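## Task

Put the slide rule into the 1.1 × 1.5 setting: the left index 1 of the C scale should sit over 1.1 on the D scale, and the hairline should sit over 1.5 on the C scale, each as exactly as possible. The rule must end face up, and the setting must hold on its own without the robot keeping it in place.

## Robot and tools

Robot: two arms named left_arm and right_arm, each ending in a parallel-jaw gripper. The names do not match image sides. Each scene starts from a fresh random layout; the second task arrives in the result of finished_scene.

Frame: all printed poses share one scene frame. The origin lies on the table surface midway between the arms, +x runs out across the table, +z is up, and left_arm sits toward +y. The state line shows, per arm, end_effector_position in metres and end_effector_quat_wxyz. The printed position can be off from the real one, more so at long reach. The gripper's own axes: fingers point along its +z, and they open and close along its y. The reported point is between the pads, roughly 1 cm short of the fingertips.

The 14-number row: every command uses one flat list of 14 values, each in [-1, 1], covering both arms even if one stays still. Order: dx, dy, dz, rx, ry, rz, opening for left_arm, then the same seven for right_arm. The first six of each arm are an offset, not a pose, expressed in that gripper's own axes, measured from the gripper pose shown in the most recent result that includes it (before any such result in the scene, and for the second and later calls in one reply, measured from where the robot is when the command begins). Scale: 1.0 equals 0.6 m for dx, dy, dz and 180 degrees for the rotation; rx, ry, rz form a single rotation vector. Opening is absolute, not an offset: +1 is fully open (0.094 m), -1 closed. All zeros does not mean wait; it pulls the arm back to the reference pose.

Tools:
- execute_actions {actions, pictures}: actions holds at most one item. An empty list just returns the state. An item with rows (1 to 15 rows of 14 numbers) and steps (at most 15, default 15, each 1/30 s) applies one row per step, repeating the last row; every row is counted from the same reference pose, not chained. An item with only steps (up to 300) is a wait counted from the last result, including your reply time. pictures toggles camera images.
- move {target, speed}: target is one 14-number row as above. Each gripper travels straight toward its target; both paths finish together, lasting 0.5 to 10 s (cut off at 10 s). speed is the top path speed in m/s, 0.002 to 0.5, default 0.25; turning is capped at twice that in rad/s. Grippers take the shorter rotation. The opening is sent at the start. Paths ignore obstacles and the other arm, and grippers lag, wander and may overshoot speed, especially with a nearly straight arm. The result adds a move: line with the ending (done, off_target, moving, held, fault), the limits that acted (paced = the sent pose was clipped; held = a check blocked some steps, after which the arm may lurch fast), and each gripper's distance from its target.
- wait {seconds}: 0 to 10 s, sends nothing new.
- zoom_image {camera, region}: enlarges [x0, y0, x1, y1] pixels (at most 504x504) of the latest image from cam_high, cam_low, cam_left_wrist or cam_right_wrist (all 672x504). Useful for reading the scales and hairline.
- finished_scene {scene}: ends scene 1 or 2 irreversibly and grades it. Replying with no tool call ends everything.

Controller behaviour: each step the commanded pose is clipped to within 70 mm and 16 degrees of the measured pose, then solved by damped inverse kinematics with position favoured over orientation. Far targets may need several actions; after an action the arm only continues to the last clipped pose. Arms tend to finish a centimetre or more low, and repeated zero offsets let them sink. To hold an arm still, send the correction back to its desired pose in the first call of a reply and zeros afterward, raising the aim if it still sags. Joint ranges (rad), base to gripper: waist -2.618 to 3.054, shoulder 0 to 3.142, elbow 0 to 3.142, wrist pitch -1.571 to 1.571, wrist yaw -1.571 to 1.571, wrist roll -2.094 to 2.094. Elbows cannot fully straighten. The simulation keeps running while you write, so long replies let things drift.

Result lines: grip_measured is the measured finger opening on the command scale (the last Joint positions value is that opening in metres); each gripper may read about 1 mm off consistently. To hold something, command about 0.03 below grip_measured; smaller gaps grip more gently. Pad force tops out near 50 to 62 N, lower for parts under about 2 mm thick. HELD marks steps where your row was partly or wholly not sent; pose unreachable names an arm whose command the clearance check altered. Hand target shows what the controller is currently driving toward. Joint torques are noisy, offset raw drive outputs. MOTOR HOT appears from 75 °C; at 90 °C that arm halts for 10 s, and at 100 °C it goes limp and drops; these are OVER-TEMPERATURE FAULT lines. FAULT lines can cut short moves or waits.

Avoid: the arms colliding or shoving each other, knocking anything off the table, flipping the slide rule face down, fast contacts (impact grows with speed, and aiming deep past contact pushes harder), dropping or slamming parts, and long loaded holds that heat motors. Brief external tugs on held parts or pushes on loose ones may occur. Release the slide and cursor before finishing so the setting stays by itself.

Each tool is called after ">>>" in YAML: its name, and indented under it one key for each argument.

## Session

>>> execute_actions:
  actions: []

Scene clock: 0.00 s of 8200.00 s.
left_arm: end_effector_position=(+0.5641, +0.1513, +0.3459) grip_measured=+1.000 end_effector_quat_wxyz=(+0.096, -0.126, +0.708, -0.688) | right_arm: end_effector_position=(+0.0389, -0.0493, +0.3751) grip_measured=+1.000 end_effector_quat_wxyz=(+0.174, -0.251, +0.599, +0.740)
Joint positions: left_arm=[-0.092  2.195  2.079 -0.057  1.365 -1.44   0.094] | right_arm=[ 1.066  0.575  0.627  0.127 -0.504  1.031  0.094]
Joint velocities: left_arm=[ 0.002  0.002 -0.007 -0.007  0.037  0.051  0.   ] | right_arm=[-0.002  0.002 -0.007 -0.037 -0.037 -0.022  0.   ]
Joint torques (N m, as the arm reports them, + toward a larger angle): no reading
Motor temperatures (°C, as the motors report them): left_arm=[32 34 32 35 34 31] | right_arm=[33 32 32 33 31 35]
Hand target (left_arm): +0.558, +0.151, +0.362; +0.112, -0.109, +0.708, -0.689
Hand target (right_arm): +0.038, -0.052, +0.381; +0.179, -0.253, +0.593, +0.743

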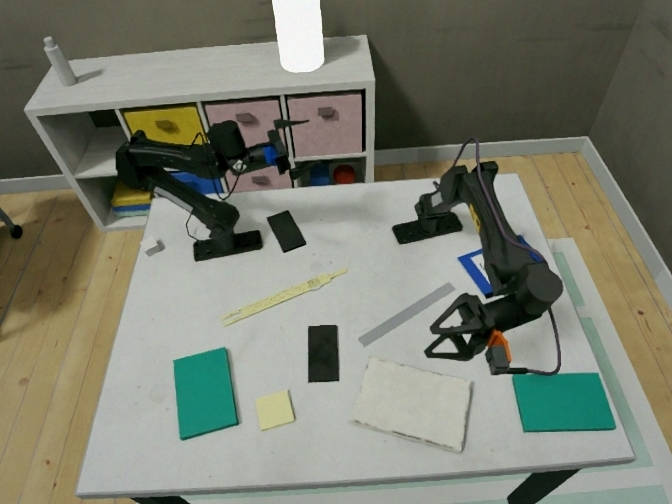

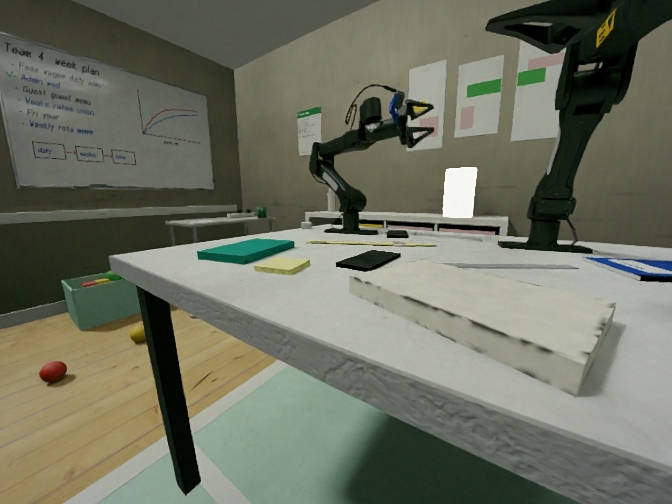

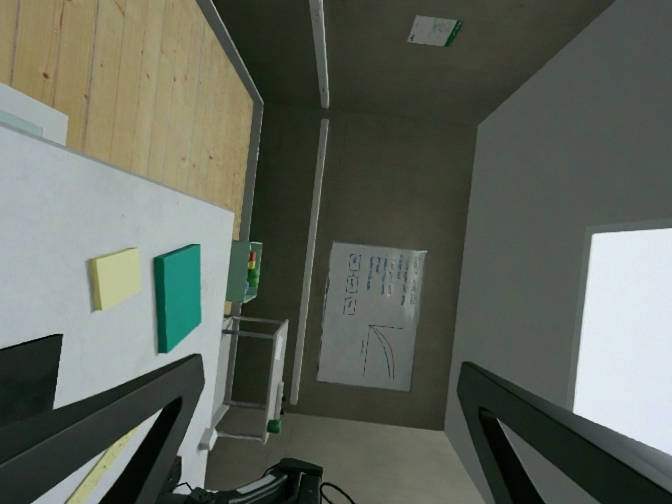

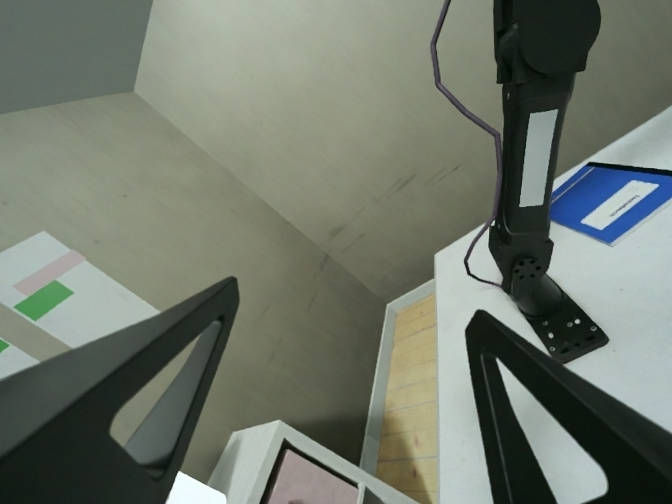

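>>> zoom_image:
  camera: "cam_high"
  region: [210, 255, 360, 335]

>>> zoom_image:
  camera: "cam_low"
  region: [290, 220, 450, 270]

Region (210, 255, 360, 335) of cam_high's 672x504 image, scaled by 3.360, with more detail than that image has; it fills the top 269 rows of this view, and the rest is white.

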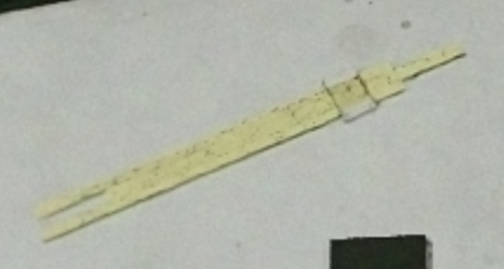

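Region (290, 220, 450, 270) of cam_low's 672x504 image, scaled by 3.150, with more detail than that image has; it fills the top 158 rows of this view, and the rest is white.

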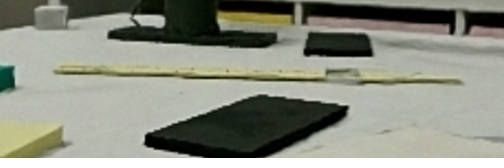

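>>> move:
  target: [0,0,0,0,0,0,1,-0.09,-0.28,-0.24,0.547,0.129,0.186,1]

Scene clock: 26.87 s of 8200.00 s.
left_arm: end_effector_position=(+0.5641, +0.1513, +0.3459) grip_measured=+1.000 end_effector_quat_wxyz=(+0.096, -0.126, +0.708, -0.688) | right_arm: end_effector_position=(+0.1969, -0.1426, +0.2479) grip_measured=+1.000 end_effector_quat_wxyz=(+0.073, -0.012, +0.992, +0.099)
Joint positions: left_arm=[-0.092  2.195  2.079 -0.057  1.365 -1.44   0.094] | right_arm=[ 0.65   1.347  1.571 -1.551 -0.034  0.791  0.094]
Joint velocities: left_arm=[ 0.002 -0.002 -0.007 -0.037 -0.051 -0.007  0.   ] | right_arm=[-0.017 -0.002  0.012  0.051 -0.037  0.037  0.   ]
Joint torques (N m, as the arm reports them, + toward a larger angle): left_arm=[  0.13 -13.95   4.74   1.7    0.13  -0.05] | right_arm=[-0.56 -4.07  7.18  0.18  0.1   0.05]
Motor temperatures (°C, as the motors report them): left_arm=[32 40 34 38 34 31] | right_arm=[33 32 34 36 31 35]
Hand target (left_arm): +0.564, +0.151, +0.346; +0.096, -0.126, +0.708, -0.688
Hand target (right_arm): +0.198, -0.149, +0.245; +0.069, -0.002, +0.994, +0.085
Off the commanded pose (left_arm): 0.000 m, 0 deg.
Off the commanded pose (right_arm): 0.008 m, 14 deg.
joint sent to its limit (right arm) — the command would take joint 4 (wrist pitch) past its lower limit, so that joint was sent only as far as its limit.
After step 90, 19.70 s passed at rest.
move: off_target (right_arm)

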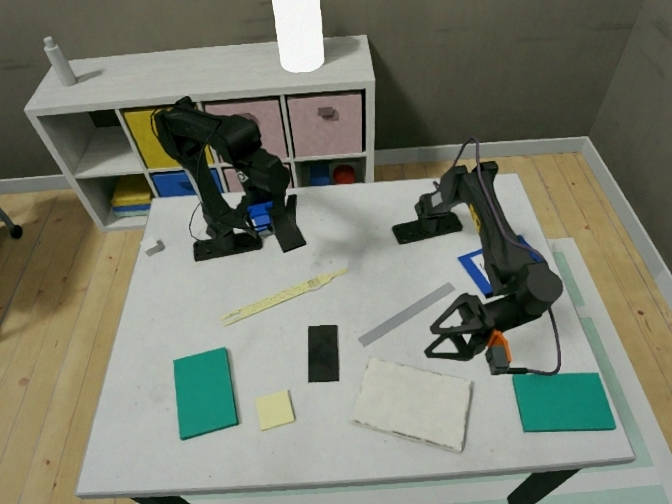

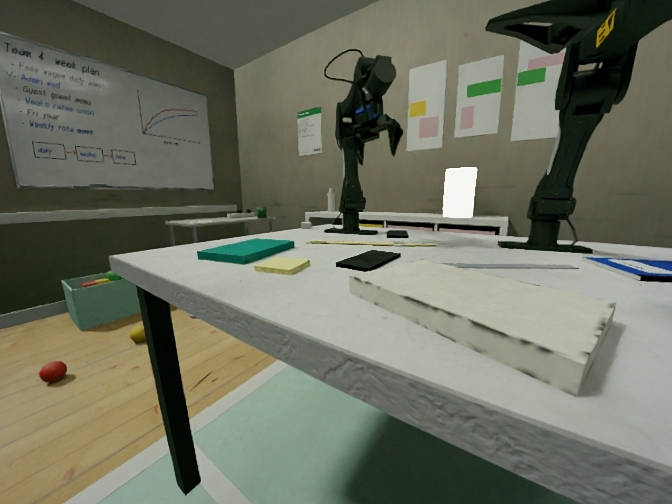

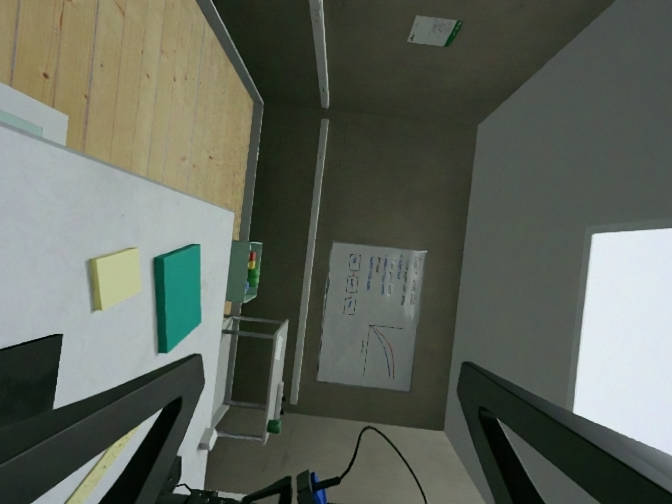

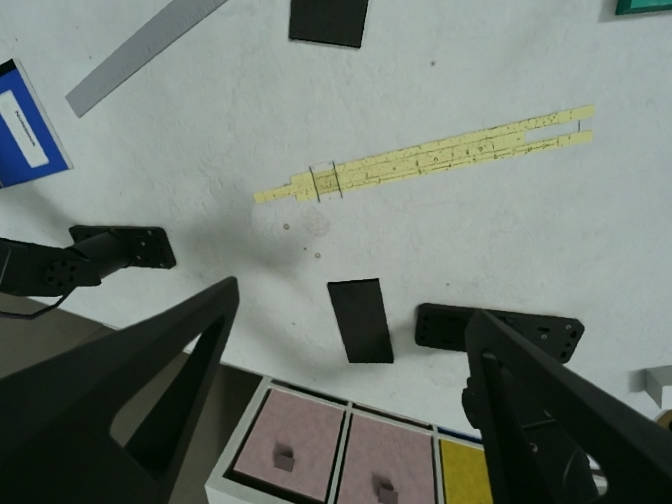

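>>> zoom_image:
  camera: "cam_right_wrist"
  region: [400, 90, 610, 190]

>>> zoom_image:
  camera: "cam_right_wrist"
  region: [240, 130, 450, 230]

Region (400, 90, 610, 190) of cam_right_wrist's 672x504 image, scaled by 2.400, with more detail than that image has; it fills the top 240 rows of this view, and the rest is white.

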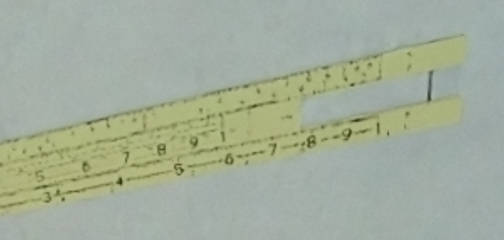

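Region (240, 130, 450, 230) of cam_right_wrist's 672x504 image, scaled by 2.400, with more detail than that image has; it fills the top 240 rows of this view, and the rest is white.

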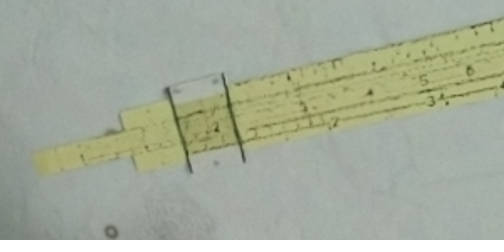

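>>> move:
  target: [0,0,0,0,0,0,1,0.043,-0.085,0.197,0.002,0.09,-0.572,1]

Scene clock: 58.07 s of 8200.00 s.
left_arm: end_effector_position=(+0.5641, +0.1513, +0.3459) grip_measured=+1.000 end_effector_quat_wxyz=(+0.096, -0.126, +0.708, -0.688) | right_arm: end_effector_position=(+0.1912, -0.1718, +0.1249) grip_measured=+1.000 end_effector_quat_wxyz=(-0.002, +0.786, -0.619, -0.002)
Joint positions: left_arm=[-0.092  2.195  2.079 -0.057  1.365 -1.44   0.094] | right_arm=[ 0.601  1.376  1.118 -1.31  -0.005 -1.047  0.094]
Joint velocities: left_arm=[-0.007 -0.017 -0.002  0.007 -0.022 -0.007  0.   ] | right_arm=[ 0.007 -0.007 -0.012  0.037 -0.095 -0.066  0.   ]
Joint torques (N m, as the arm reports them, + toward a larger angle): left_arm=[  0.05 -13.88   4.7    1.72   0.1   -0.02] | right_arm=[ 0.62 -4.32  6.13  0.08  0.   -0.07]
Motor temperatures (°C, as the motors report them): left_arm=[32 42 34 39 34 31] | right_arm=[33 33 34 35 31 35]
Hand target (left_arm): +0.564, +0.151, +0.346; +0.096, -0.126, +0.708, -0.688
Hand target (right_arm): +0.191, -0.170, +0.120; -0.000, +0.792, -0.611, -0.002
Off the commanded pose (left_arm): 0.000 m, 0 deg.
Off the commanded pose (right_arm): 0.006 m, 1 deg.
After step 90, 23.97 s passed at rest.
move: done

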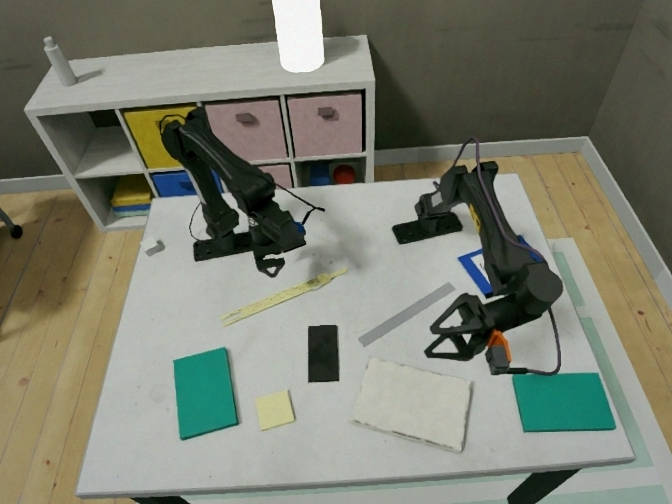

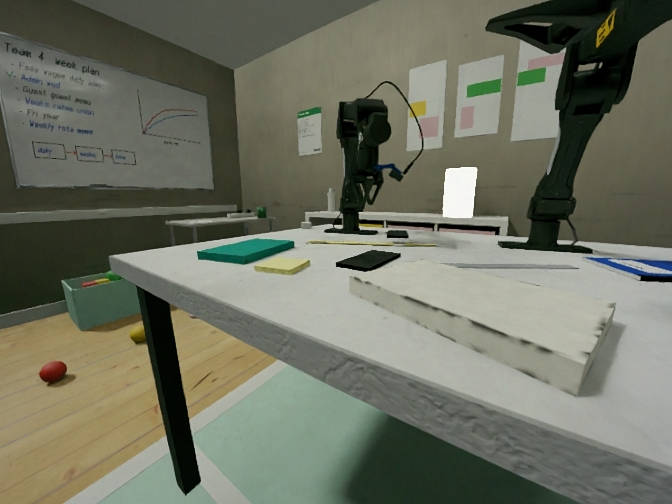

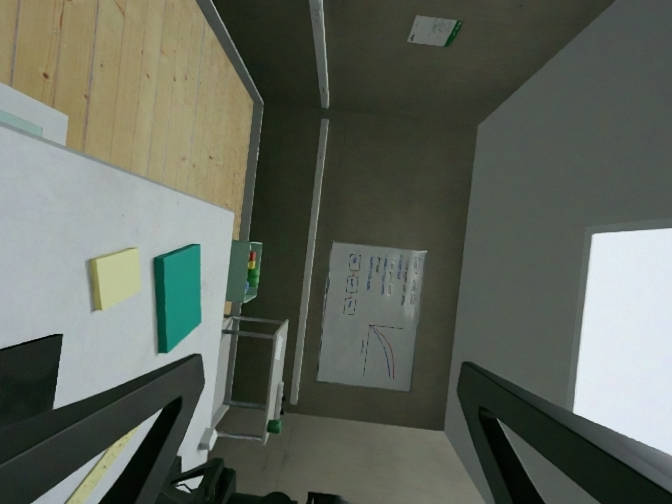

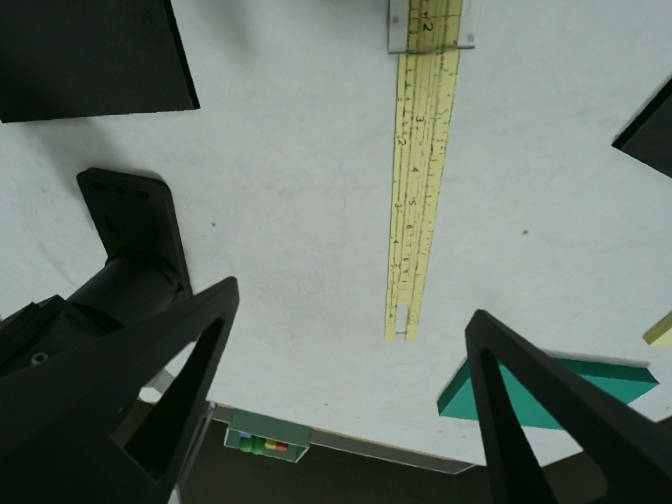

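>>> move:
  target: [0.62,0.403,-0.105,-0.38,0.38,0.407,-1,0.1,-0.108,0.125,0,0,-0.012,0.2]

Scene clock: 92.00 s of 8200.00 s.
left_arm: end_effector_position=(+0.1754, +0.1095, +0.1211) grip_measured=-0.979 end_effector_quat_wxyz=(-0.023, +0.613, +0.790, -0.001) | right_arm: end_effector_position=(+0.2705, -0.2142, +0.0564) grip_measured=+0.203 end_effector_quat_wxyz=(-0.007, +0.797, -0.604, +0.004)
Joint positions: left_arm=[-0.982  1.42   1.138 -1.335  0.007  0.542  0.001] | right_arm=[ 0.275  1.57   1.016 -1.001 -0.    -1.409  0.057]
Joint velocities: left_arm=[-0.007 -0.007  0.007  0.007 -0.007 -0.037 -0.   ] | right_arm=[ 0.002  0.002 -0.007  0.037  0.022 -0.007 -0.001]
Joint torques (N m, as the arm reports them, + toward a larger angle): left_arm=[-0.89 -7.81  3.53  0.6  -0.04 -0.1 ] | right_arm=[-0.6  -6.21  5.43  0.12  0.03 -0.06]
Motor temperatures (°C, as the motors report them): left_arm=[32 42 34 39 34 31] | right_arm=[33 33 33 34 31 35]
Hand target (left_arm): +0.176, +0.108, +0.126; -0.005, +0.614, +0.789, -0.000
Hand target (right_arm): +0.270, -0.217, +0.051; -0.004, +0.797, -0.604, +0.002
Off the commanded pose (left_arm): 0.010 m, 3 deg.
Off the commanded pose (right_arm): 0.007 m, 1 deg.
After step 90, 26.10 s passed at rest.
move: off_target (left_arm); limits=paced

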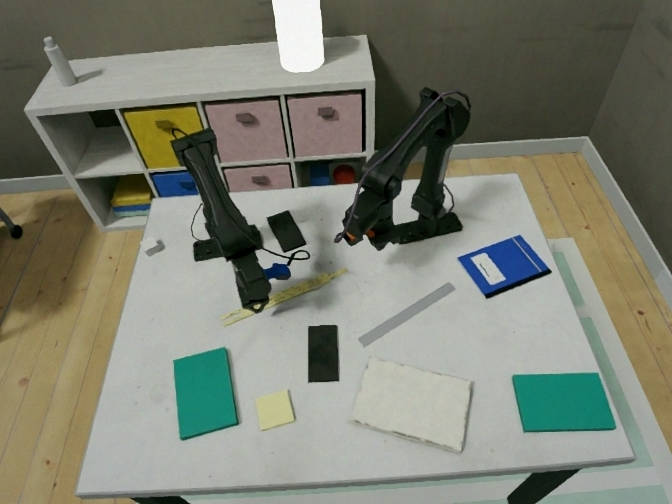

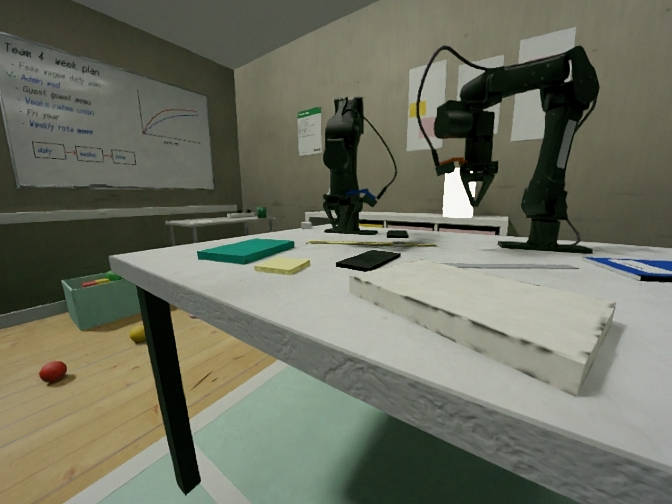

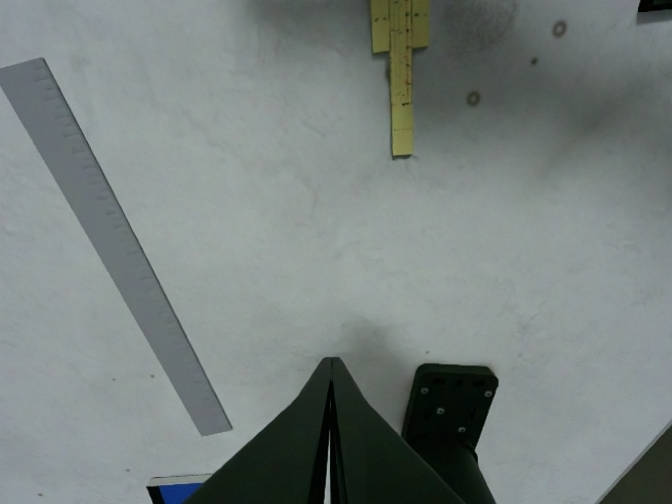

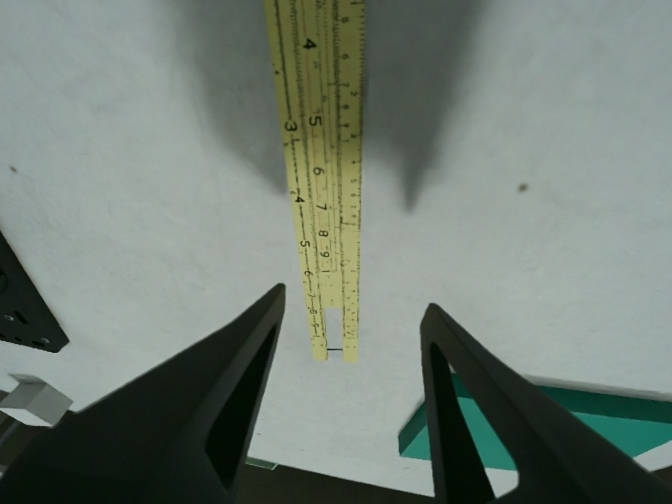

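>>> move:
  target: [0,0,0,0,0,0,-1,0,0.013,0.042,0,0,-0.018,0.2]
  speed: 0.1

Scene clock: 102.73 s of 8200.00 s.
left_arm: end_effector_position=(+0.1759, +0.1096, +0.1211) grip_measured=-0.979 end_effector_quat_wxyz=(-0.023, +0.613, +0.790, +0.000) | right_arm: end_effector_position=(+0.2656, -0.2165, +0.0368) grip_measured=+0.203 end_effector_quat_wxyz=(-0.011, +0.809, -0.587, +0.006)
Joint positions: left_arm=[-0.982  1.42   1.138 -1.334  0.004  0.541  0.001] | right_arm=[ 0.275  1.57   0.933 -0.91  -0.    -1.451  0.057]
Joint velocities: left_arm=[ 0.012 -0.002 -0.007 -0.066 -0.037 -0.007  0.001] | right_arm=[-0.027  0.002 -0.002  0.022  0.066 -0.022  0.   ]
Joint torques (N m, as the arm reports them, + toward a larger angle): left_arm=[-0.01 -5.39  3.94  0.46  0.03  0.02] | right_arm=[ 0.48 -6.01  5.38  0.11 -0.01  0.  ]
Motor temperatures (°C, as the motors report them): left_arm=[32 40 34 38 34 31] | right_arm=[33 33 33 34 31 35]
Hand target (left_arm): +0.175, +0.109, +0.121; -0.023, +0.613, +0.790, -0.001
Hand target (right_arm): +0.263, -0.216, +0.031; -0.007, +0.813, -0.582, +0.004
Off the commanded pose (left_arm): 0.000 m, 0 deg.
Off the commanded pose (right_arm): 0.006 m, 1 deg.
After step 90, 6.77 s passed at rest.
move: done

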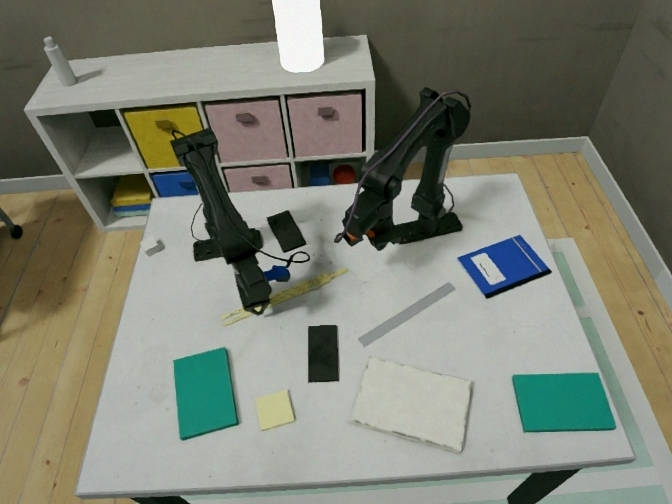

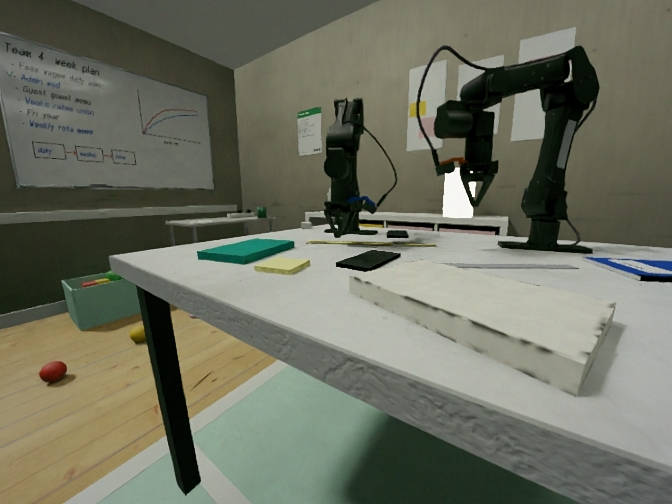

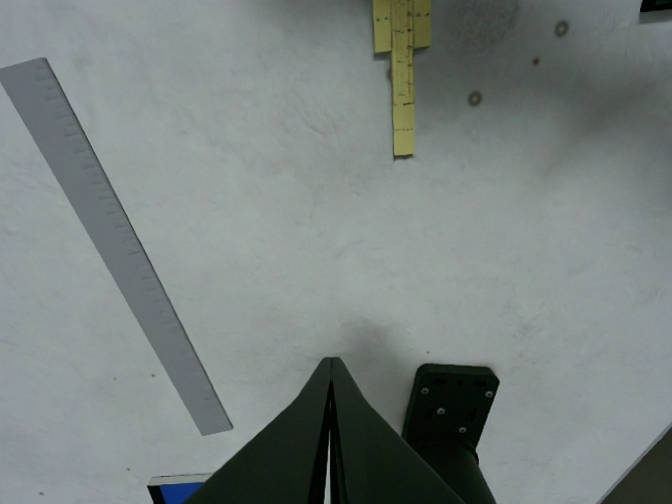

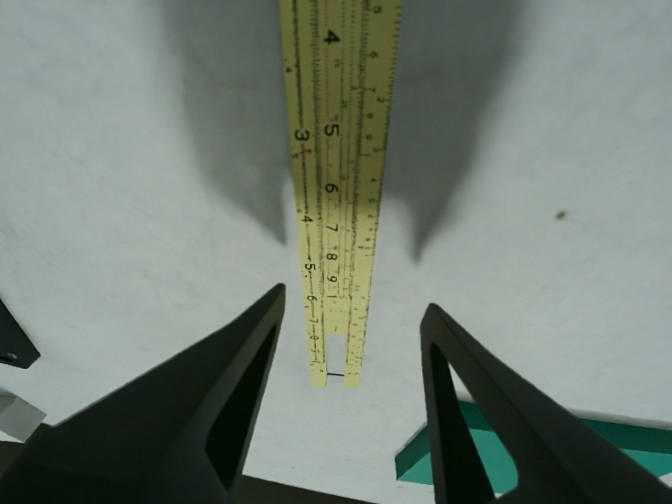

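>>> move:
  target: [0,0,0,0,0,0,-1,0,0.012,0.03,0,0,0,0.35]
  speed: 0.05

Scene clock: 107.30 s of 8200.00 s.
left_arm: end_effector_position=(+0.1759, +0.1096, +0.1211) grip_measured=-0.979 end_effector_quat_wxyz=(-0.023, +0.613, +0.790, +0.000) | right_arm: end_effector_position=(+0.2612, -0.2185, +0.0236) grip_measured=+0.347 end_effector_quat_wxyz=(-0.013, +0.809, -0.587, +0.007)
Joint positions: left_arm=[-0.982  1.42   1.138 -1.334  0.004  0.541  0.001] | right_arm=[ 0.275  1.57   0.875 -0.847 -0.    -1.452  0.063]
Joint velocities: left_arm=[ 0.012  0.007  0.002 -0.037 -0.081 -0.007  0.   ] | right_arm=[-0.007  0.027  0.007  0.007 -0.037 -0.022 -0.001]
Joint torques (N m, as the arm reports them, + toward a larger angle): left_arm=[ 0.09 -5.37  3.85  0.49  0.01 -0.02] | right_arm=[ 0.36 -6.01  5.02  0.08  0.02  0.02]
Motor temperatures (°C, as the motors report them): left_arm=[32 40 34 38 34 31] | right_arm=[33 33 33 34 31 35]
Hand target (left_arm): +0.176, +0.110, +0.121; -0.023, +0.613, +0.790, +0.000
Hand target (right_arm): +0.259, -0.219, +0.019; -0.010, +0.809, -0.588, +0.006
Off the commanded pose (left_arm): 0.000 m, 0 deg.
Off the commanded pose (right_arm): 0.005 m, 0 deg.
After step 90, 0.67 s passed at rest.
move: done

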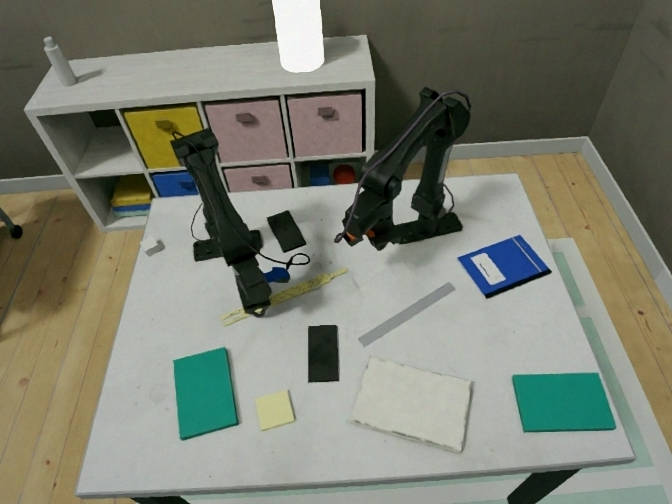

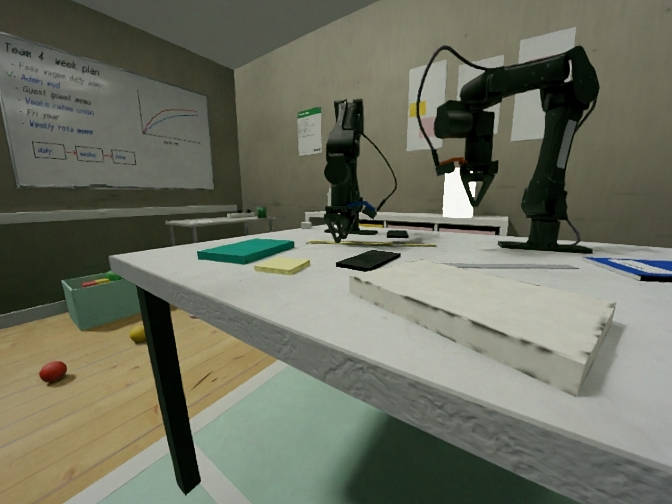

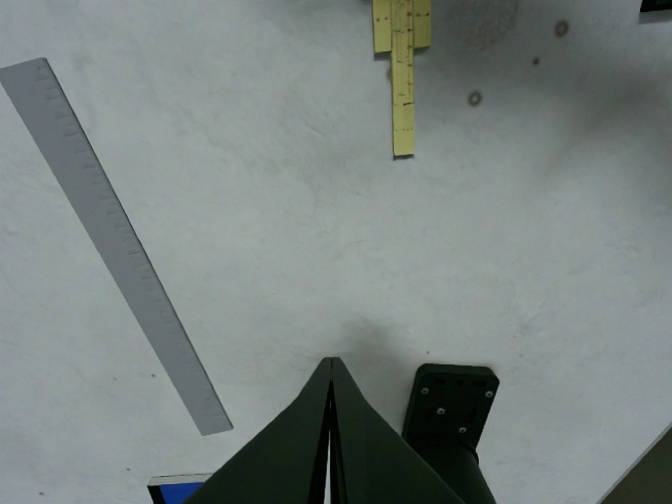

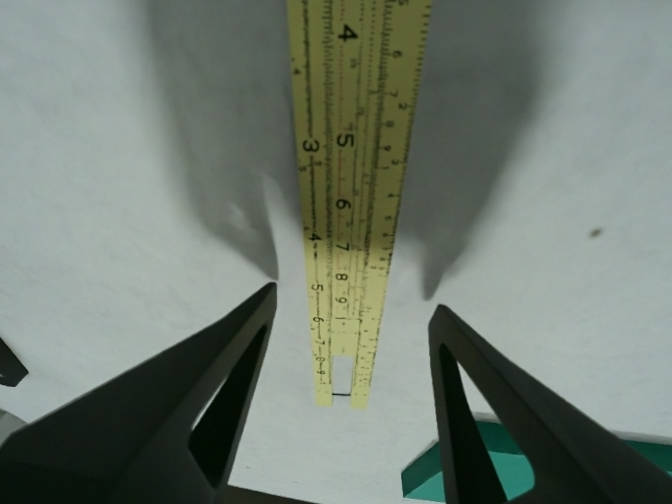

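>>> move:
  target: [0,0,0,0,0,0,-1,0,0.002,0.027,0,0,0,0.35]
  speed: 0.03

Scene clock: 109.73 s of 8200.00 s.
left_arm: end_effector_position=(+0.1759, +0.1096, +0.1211) grip_measured=-0.979 end_effector_quat_wxyz=(-0.023, +0.613, +0.790, +0.000) | right_arm: end_effector_position=(+0.2617, -0.2183, +0.0152) grip_measured=+0.347 end_effector_quat_wxyz=(-0.014, +0.809, -0.587, +0.008)
Joint positions: left_arm=[-0.982  1.42   1.138 -1.334  0.004  0.541  0.001] | right_arm=[ 0.275  1.586  0.854 -0.808 -0.    -1.452  0.063]
Joint velocities: left_arm=[ 0.007 -0.017 -0.002  0.022 -0.066  0.037 -0.001] | right_arm=[-0.032  0.002 -0.012  0.022 -0.051 -0.022  0.   ]
Joint torques (N m, as the arm reports them, + toward a larger angle): left_arm=[-0.06 -5.37  3.95  0.48  0.02  0.  ] | right_arm=[ 0.19 -5.54  4.53  0.33 -0.06  0.02]
Motor temperatures (°C, as the motors report them): left_arm=[32 39 34 38 34 31] | right_arm=[33 33 33 34 31 35]
Hand target (left_arm): +0.176, +0.110, +0.121; -0.023, +0.613, +0.790, +0.000
Hand target (right_arm): +0.260, -0.219, +0.008; -0.013, +0.809, -0.587, +0.007
Off the commanded pose (left_arm): 0.000 m, 0 deg.
Off the commanded pose (right_arm): 0.008 m, 0 deg.
move: done

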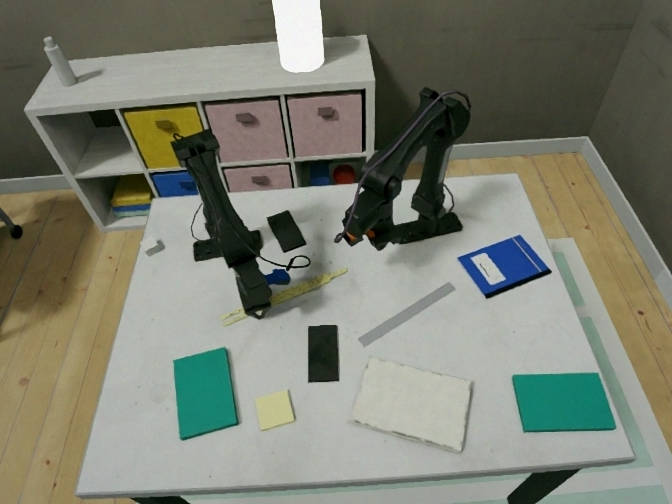

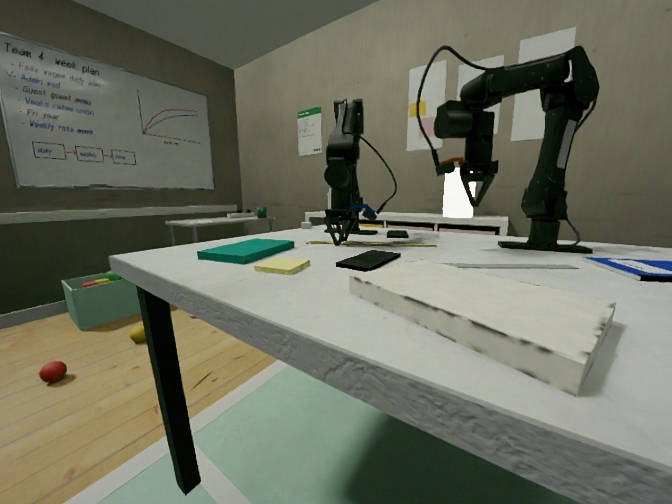

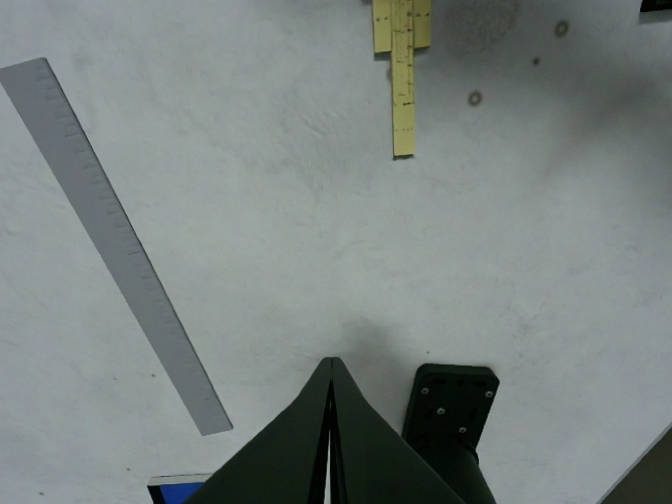

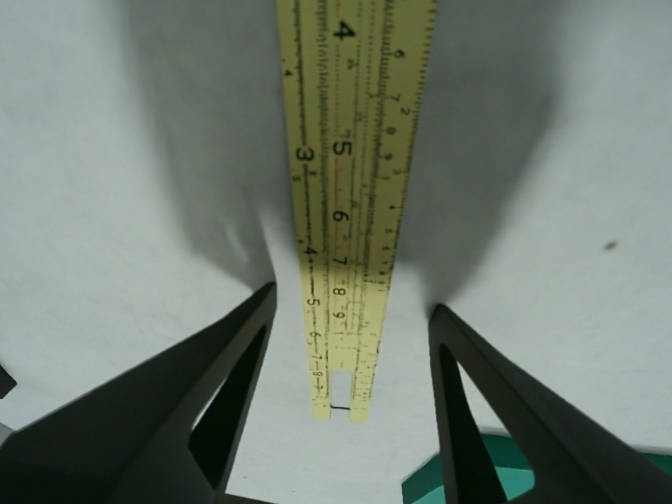

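>>> move:
  target: [-0.04,-0.078,0.12,0,0,-0.028,-1,0,0,-0.002,0,0,0,-0.3]
  speed: 0.1

Scene clock: 113.97 s of 8200.00 s.
left_arm: end_effector_position=(+0.1368, +0.0776, +0.0520) grip_measured=-0.979 end_effector_quat_wxyz=(-0.023, +0.577, +0.817, +0.004) | right_arm: end_effector_position=(+0.2612, -0.2185, +0.0152) grip_measured=-0.296 end_effector_quat_wxyz=(-0.013, +0.809, -0.587, +0.007)
Joint positions: left_arm=[-1.207  1.472  0.904 -1.048  0.01   0.227  0.001] | right_arm=[ 0.275  1.586  0.854 -0.81  -0.    -1.452  0.033]
Joint velocities: left_arm=[ 0.012  0.002  0.007 -0.007  0.022  0.037  0.001] | right_arm=[-0.007 -0.012 -0.012 -0.007  0.066 -0.037  0.   ]
Joint torques (N m, as the arm reports them, + toward a larger angle): left_arm=[-0.99 -5.32  3.36  0.58  0.04 -0.05] | right_arm=[-0.24 -6.93  7.06 -0.08 -0.01  0.02]
Motor temperatures (°C, as the motors report them): left_arm=[32 39 34 38 34 31] | right_arm=[33 33 33 34 31 35]
Hand target (left_arm): +0.135, +0.075, +0.050; -0.021, +0.578, +0.816, +0.001
Hand target (right_arm): +0.262, -0.218, +0.016; -0.014, +0.809, -0.587, +0.008
Off the commanded pose (left_arm): 0.004 m, 0 deg.
Off the commanded pose (right_arm): 0.001 m, 0 deg.
move: done

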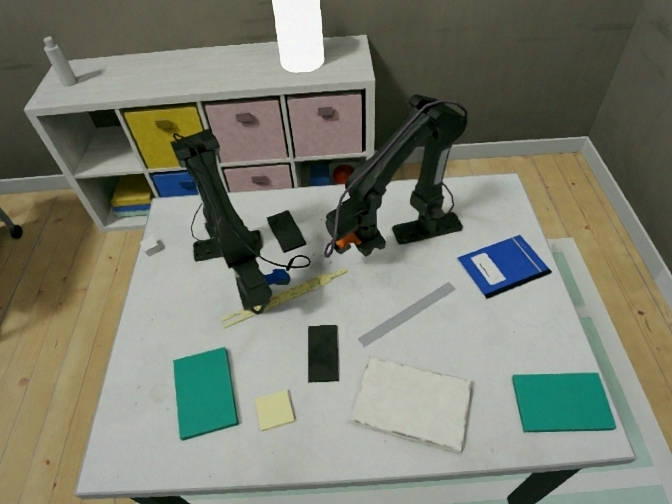

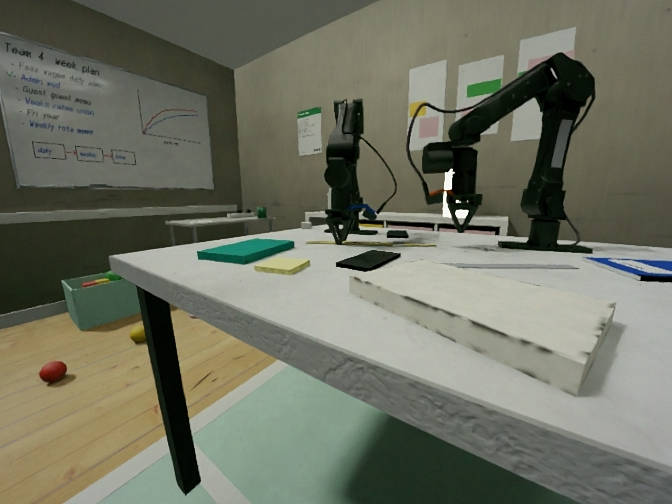

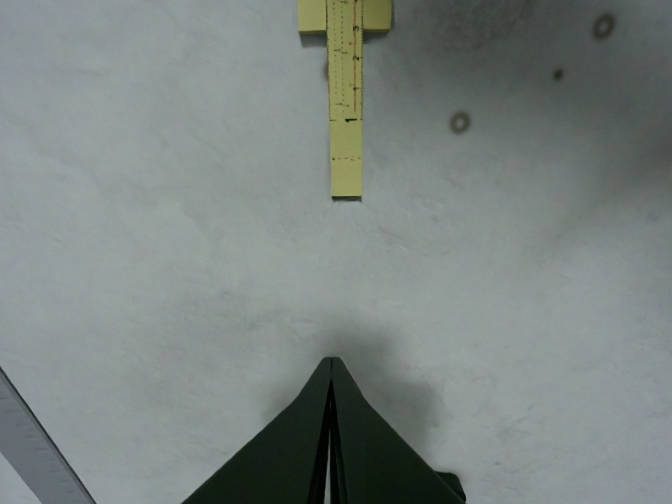

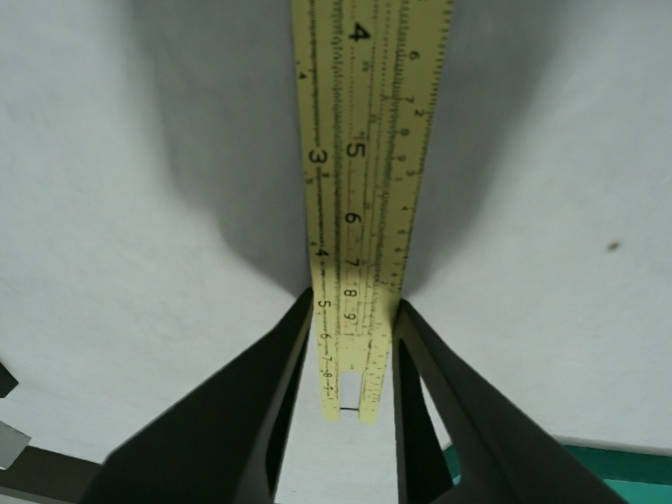

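>>> move:
  target: [-0.065,-0.011,0.04,0,0,0,-1,0,0,-0.002,0,0,0,-0.38]
  speed: 0.1

Scene clock: 119.23 s of 8200.00 s.
left_arm: end_effector_position=(+0.1401, +0.0514, +0.0226) grip_measured=-0.979 end_effector_quat_wxyz=(-0.038, +0.575, +0.817, +0.012) | right_arm: end_effector_position=(+0.2612, -0.2185, +0.0152) grip_measured=-0.362 end_effector_quat_wxyz=(-0.013, +0.809, -0.587, +0.007)
Joint positions: left_arm=[-1.253  1.643  0.945 -0.951  0.01   0.177  0.001] | right_arm=[ 0.275  1.586  0.854 -0.81  -0.    -1.452  0.03 ]
Joint velocities: left_arm=[ 0.002  0.012  0.007 -0.066  0.022 -0.037 -0.002] | right_arm=[-0.012 -0.007 -0.012 -0.022  0.007 -0.022  0.   ]
Joint torques (N m, as the arm reports them, + toward a larger angle): left_arm=[-1.   -6.7   5.39  0.49  0.03 -0.11] | right_arm=[ 0.03 -7.02  6.84 -0.09  0.    0.  ]
Motor temperatures (°C, as the motors report them): left_arm=[32 39 34 37 34 31] | right_arm=[33 33 34 34 31 35]
Hand target (left_arm): +0.143, +0.039, +0.027; -0.022, +0.576, +0.817, +0.004
Hand target (right_arm): +0.261, -0.219, +0.016; -0.013, +0.809, -0.587, +0.007
Off the commanded pose (left_arm): 0.013 m, 2 deg.
Off the commanded pose (right_arm): 0.001 m, 0 deg.
After step 90, 1.40 s passed at rest.
move: off_target (left_arm)

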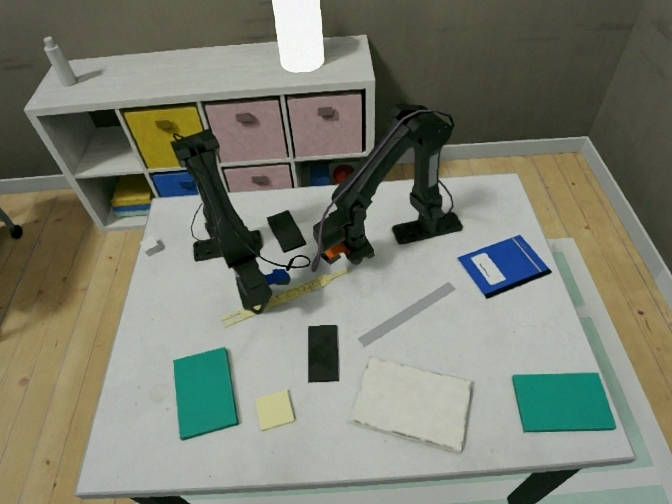

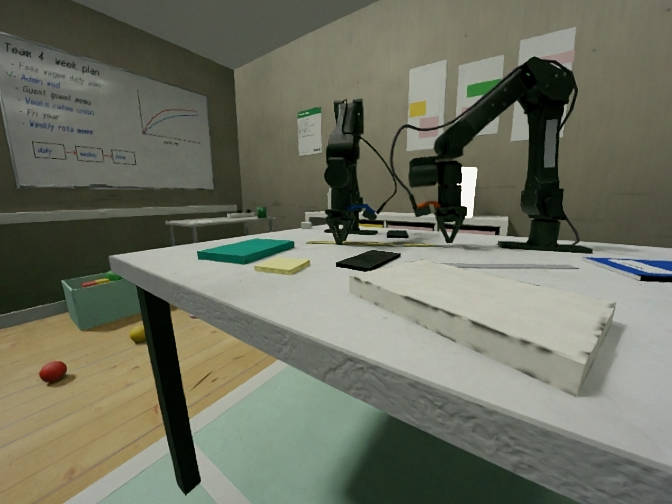

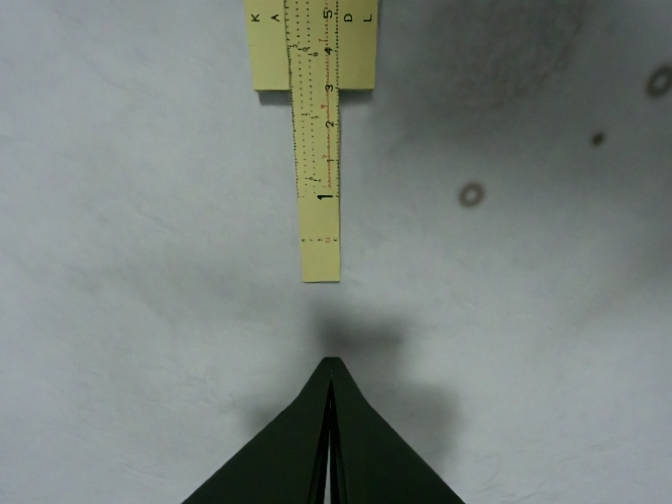

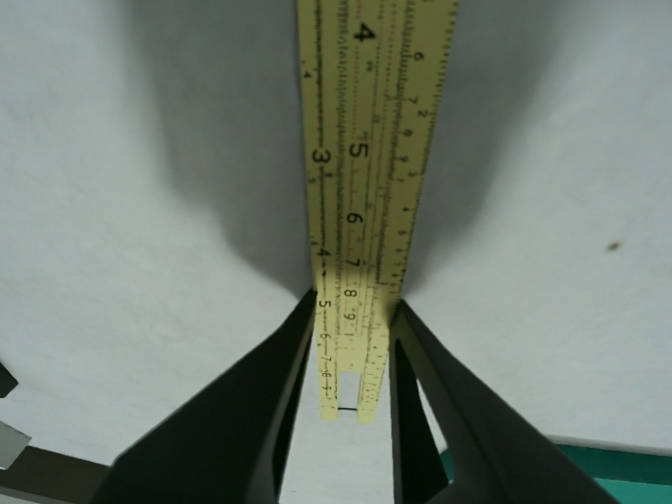

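>>> move:
  target: [-0.02,0.009,0.012,0,0,0,-1,0,0,-0.002,0,0,0,-0.395]
  speed: 0.03

Scene clock: 123.90 s of 8200.00 s.
left_arm: end_effector_position=(+0.1402, +0.0513, +0.0126) grip_measured=-0.979 end_effector_quat_wxyz=(-0.052, +0.576, +0.815, +0.019) | right_arm: end_effector_position=(+0.2612, -0.2185, +0.0152) grip_measured=-0.363 end_effector_quat_wxyz=(-0.013, +0.809, -0.587, +0.007)
Joint positions: left_arm=[-1.253  1.692  0.951 -0.94   0.01   0.182  0.001] | right_arm=[ 0.275  1.586  0.854 -0.81  -0.    -1.452  0.03 ]
Joint velocities: left_arm=[ 0.012  0.017 -0.002  0.007 -0.007 -0.037 -0.   ] | right_arm=[ 0.002 -0.002 -0.017 -0.066  0.007  0.007 -0.   ]
Joint torques (N m, as the arm reports them, + toward a larger angle): left_arm=[ 1.05 -6.54  5.05  0.53  0.02  0.07] | right_arm=[ 0.   -6.93  6.8  -0.1   0.05 -0.03]
Motor temperatures (°C, as the motors report them): left_arm=[32 38 34 37 34 31] | right_arm=[33 33 34 34 31 35]
Hand target (left_arm): +0.149, +0.043, +0.015; -0.038, +0.575, +0.817, +0.012
Hand target (right_arm): +0.261, -0.219, +0.016; -0.013, +0.809, -0.587, +0.007
Off the commanded pose (left_arm): 0.013 m, 2 deg.
Off the commanded pose (right_arm): 0.001 m, 0 deg.
After step 90, 0.90 s passed at rest.
move: off_target (left_arm)

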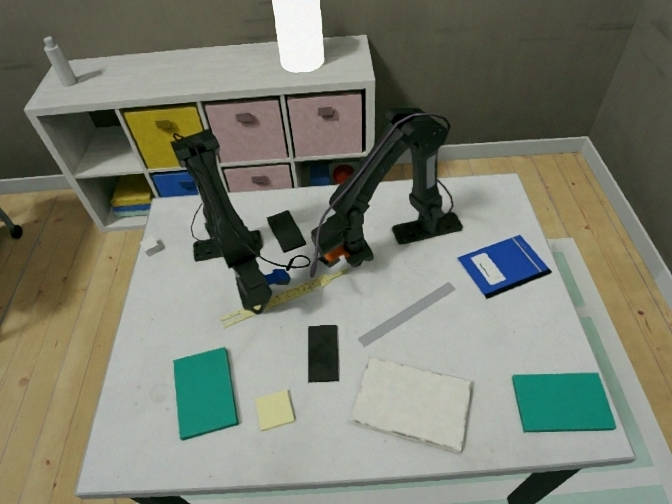

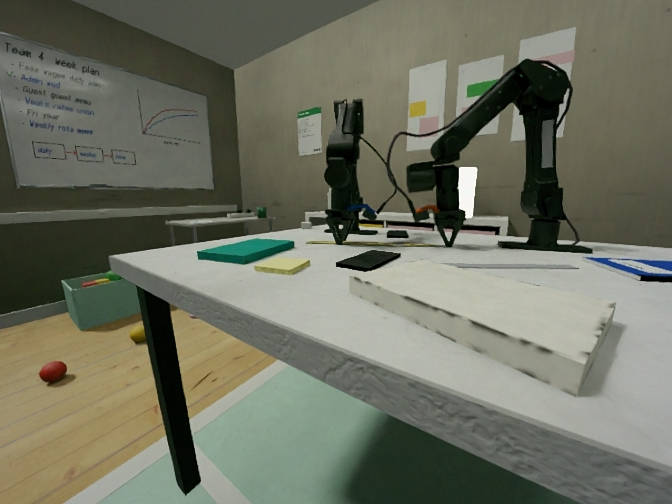

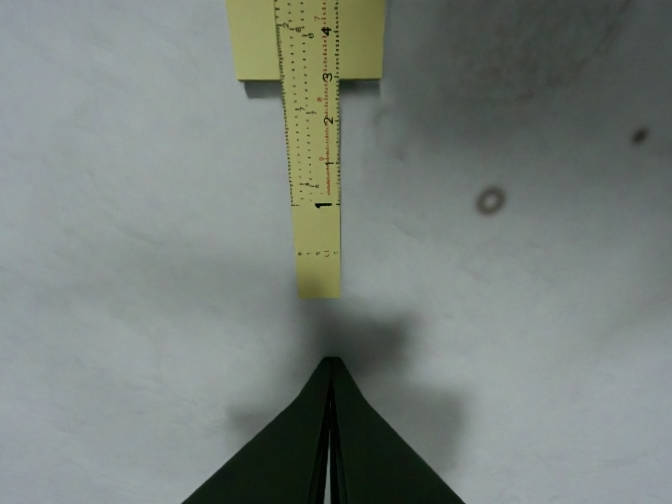

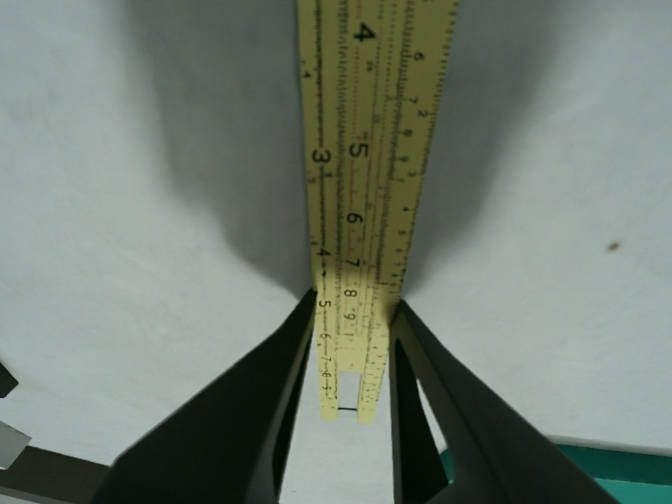

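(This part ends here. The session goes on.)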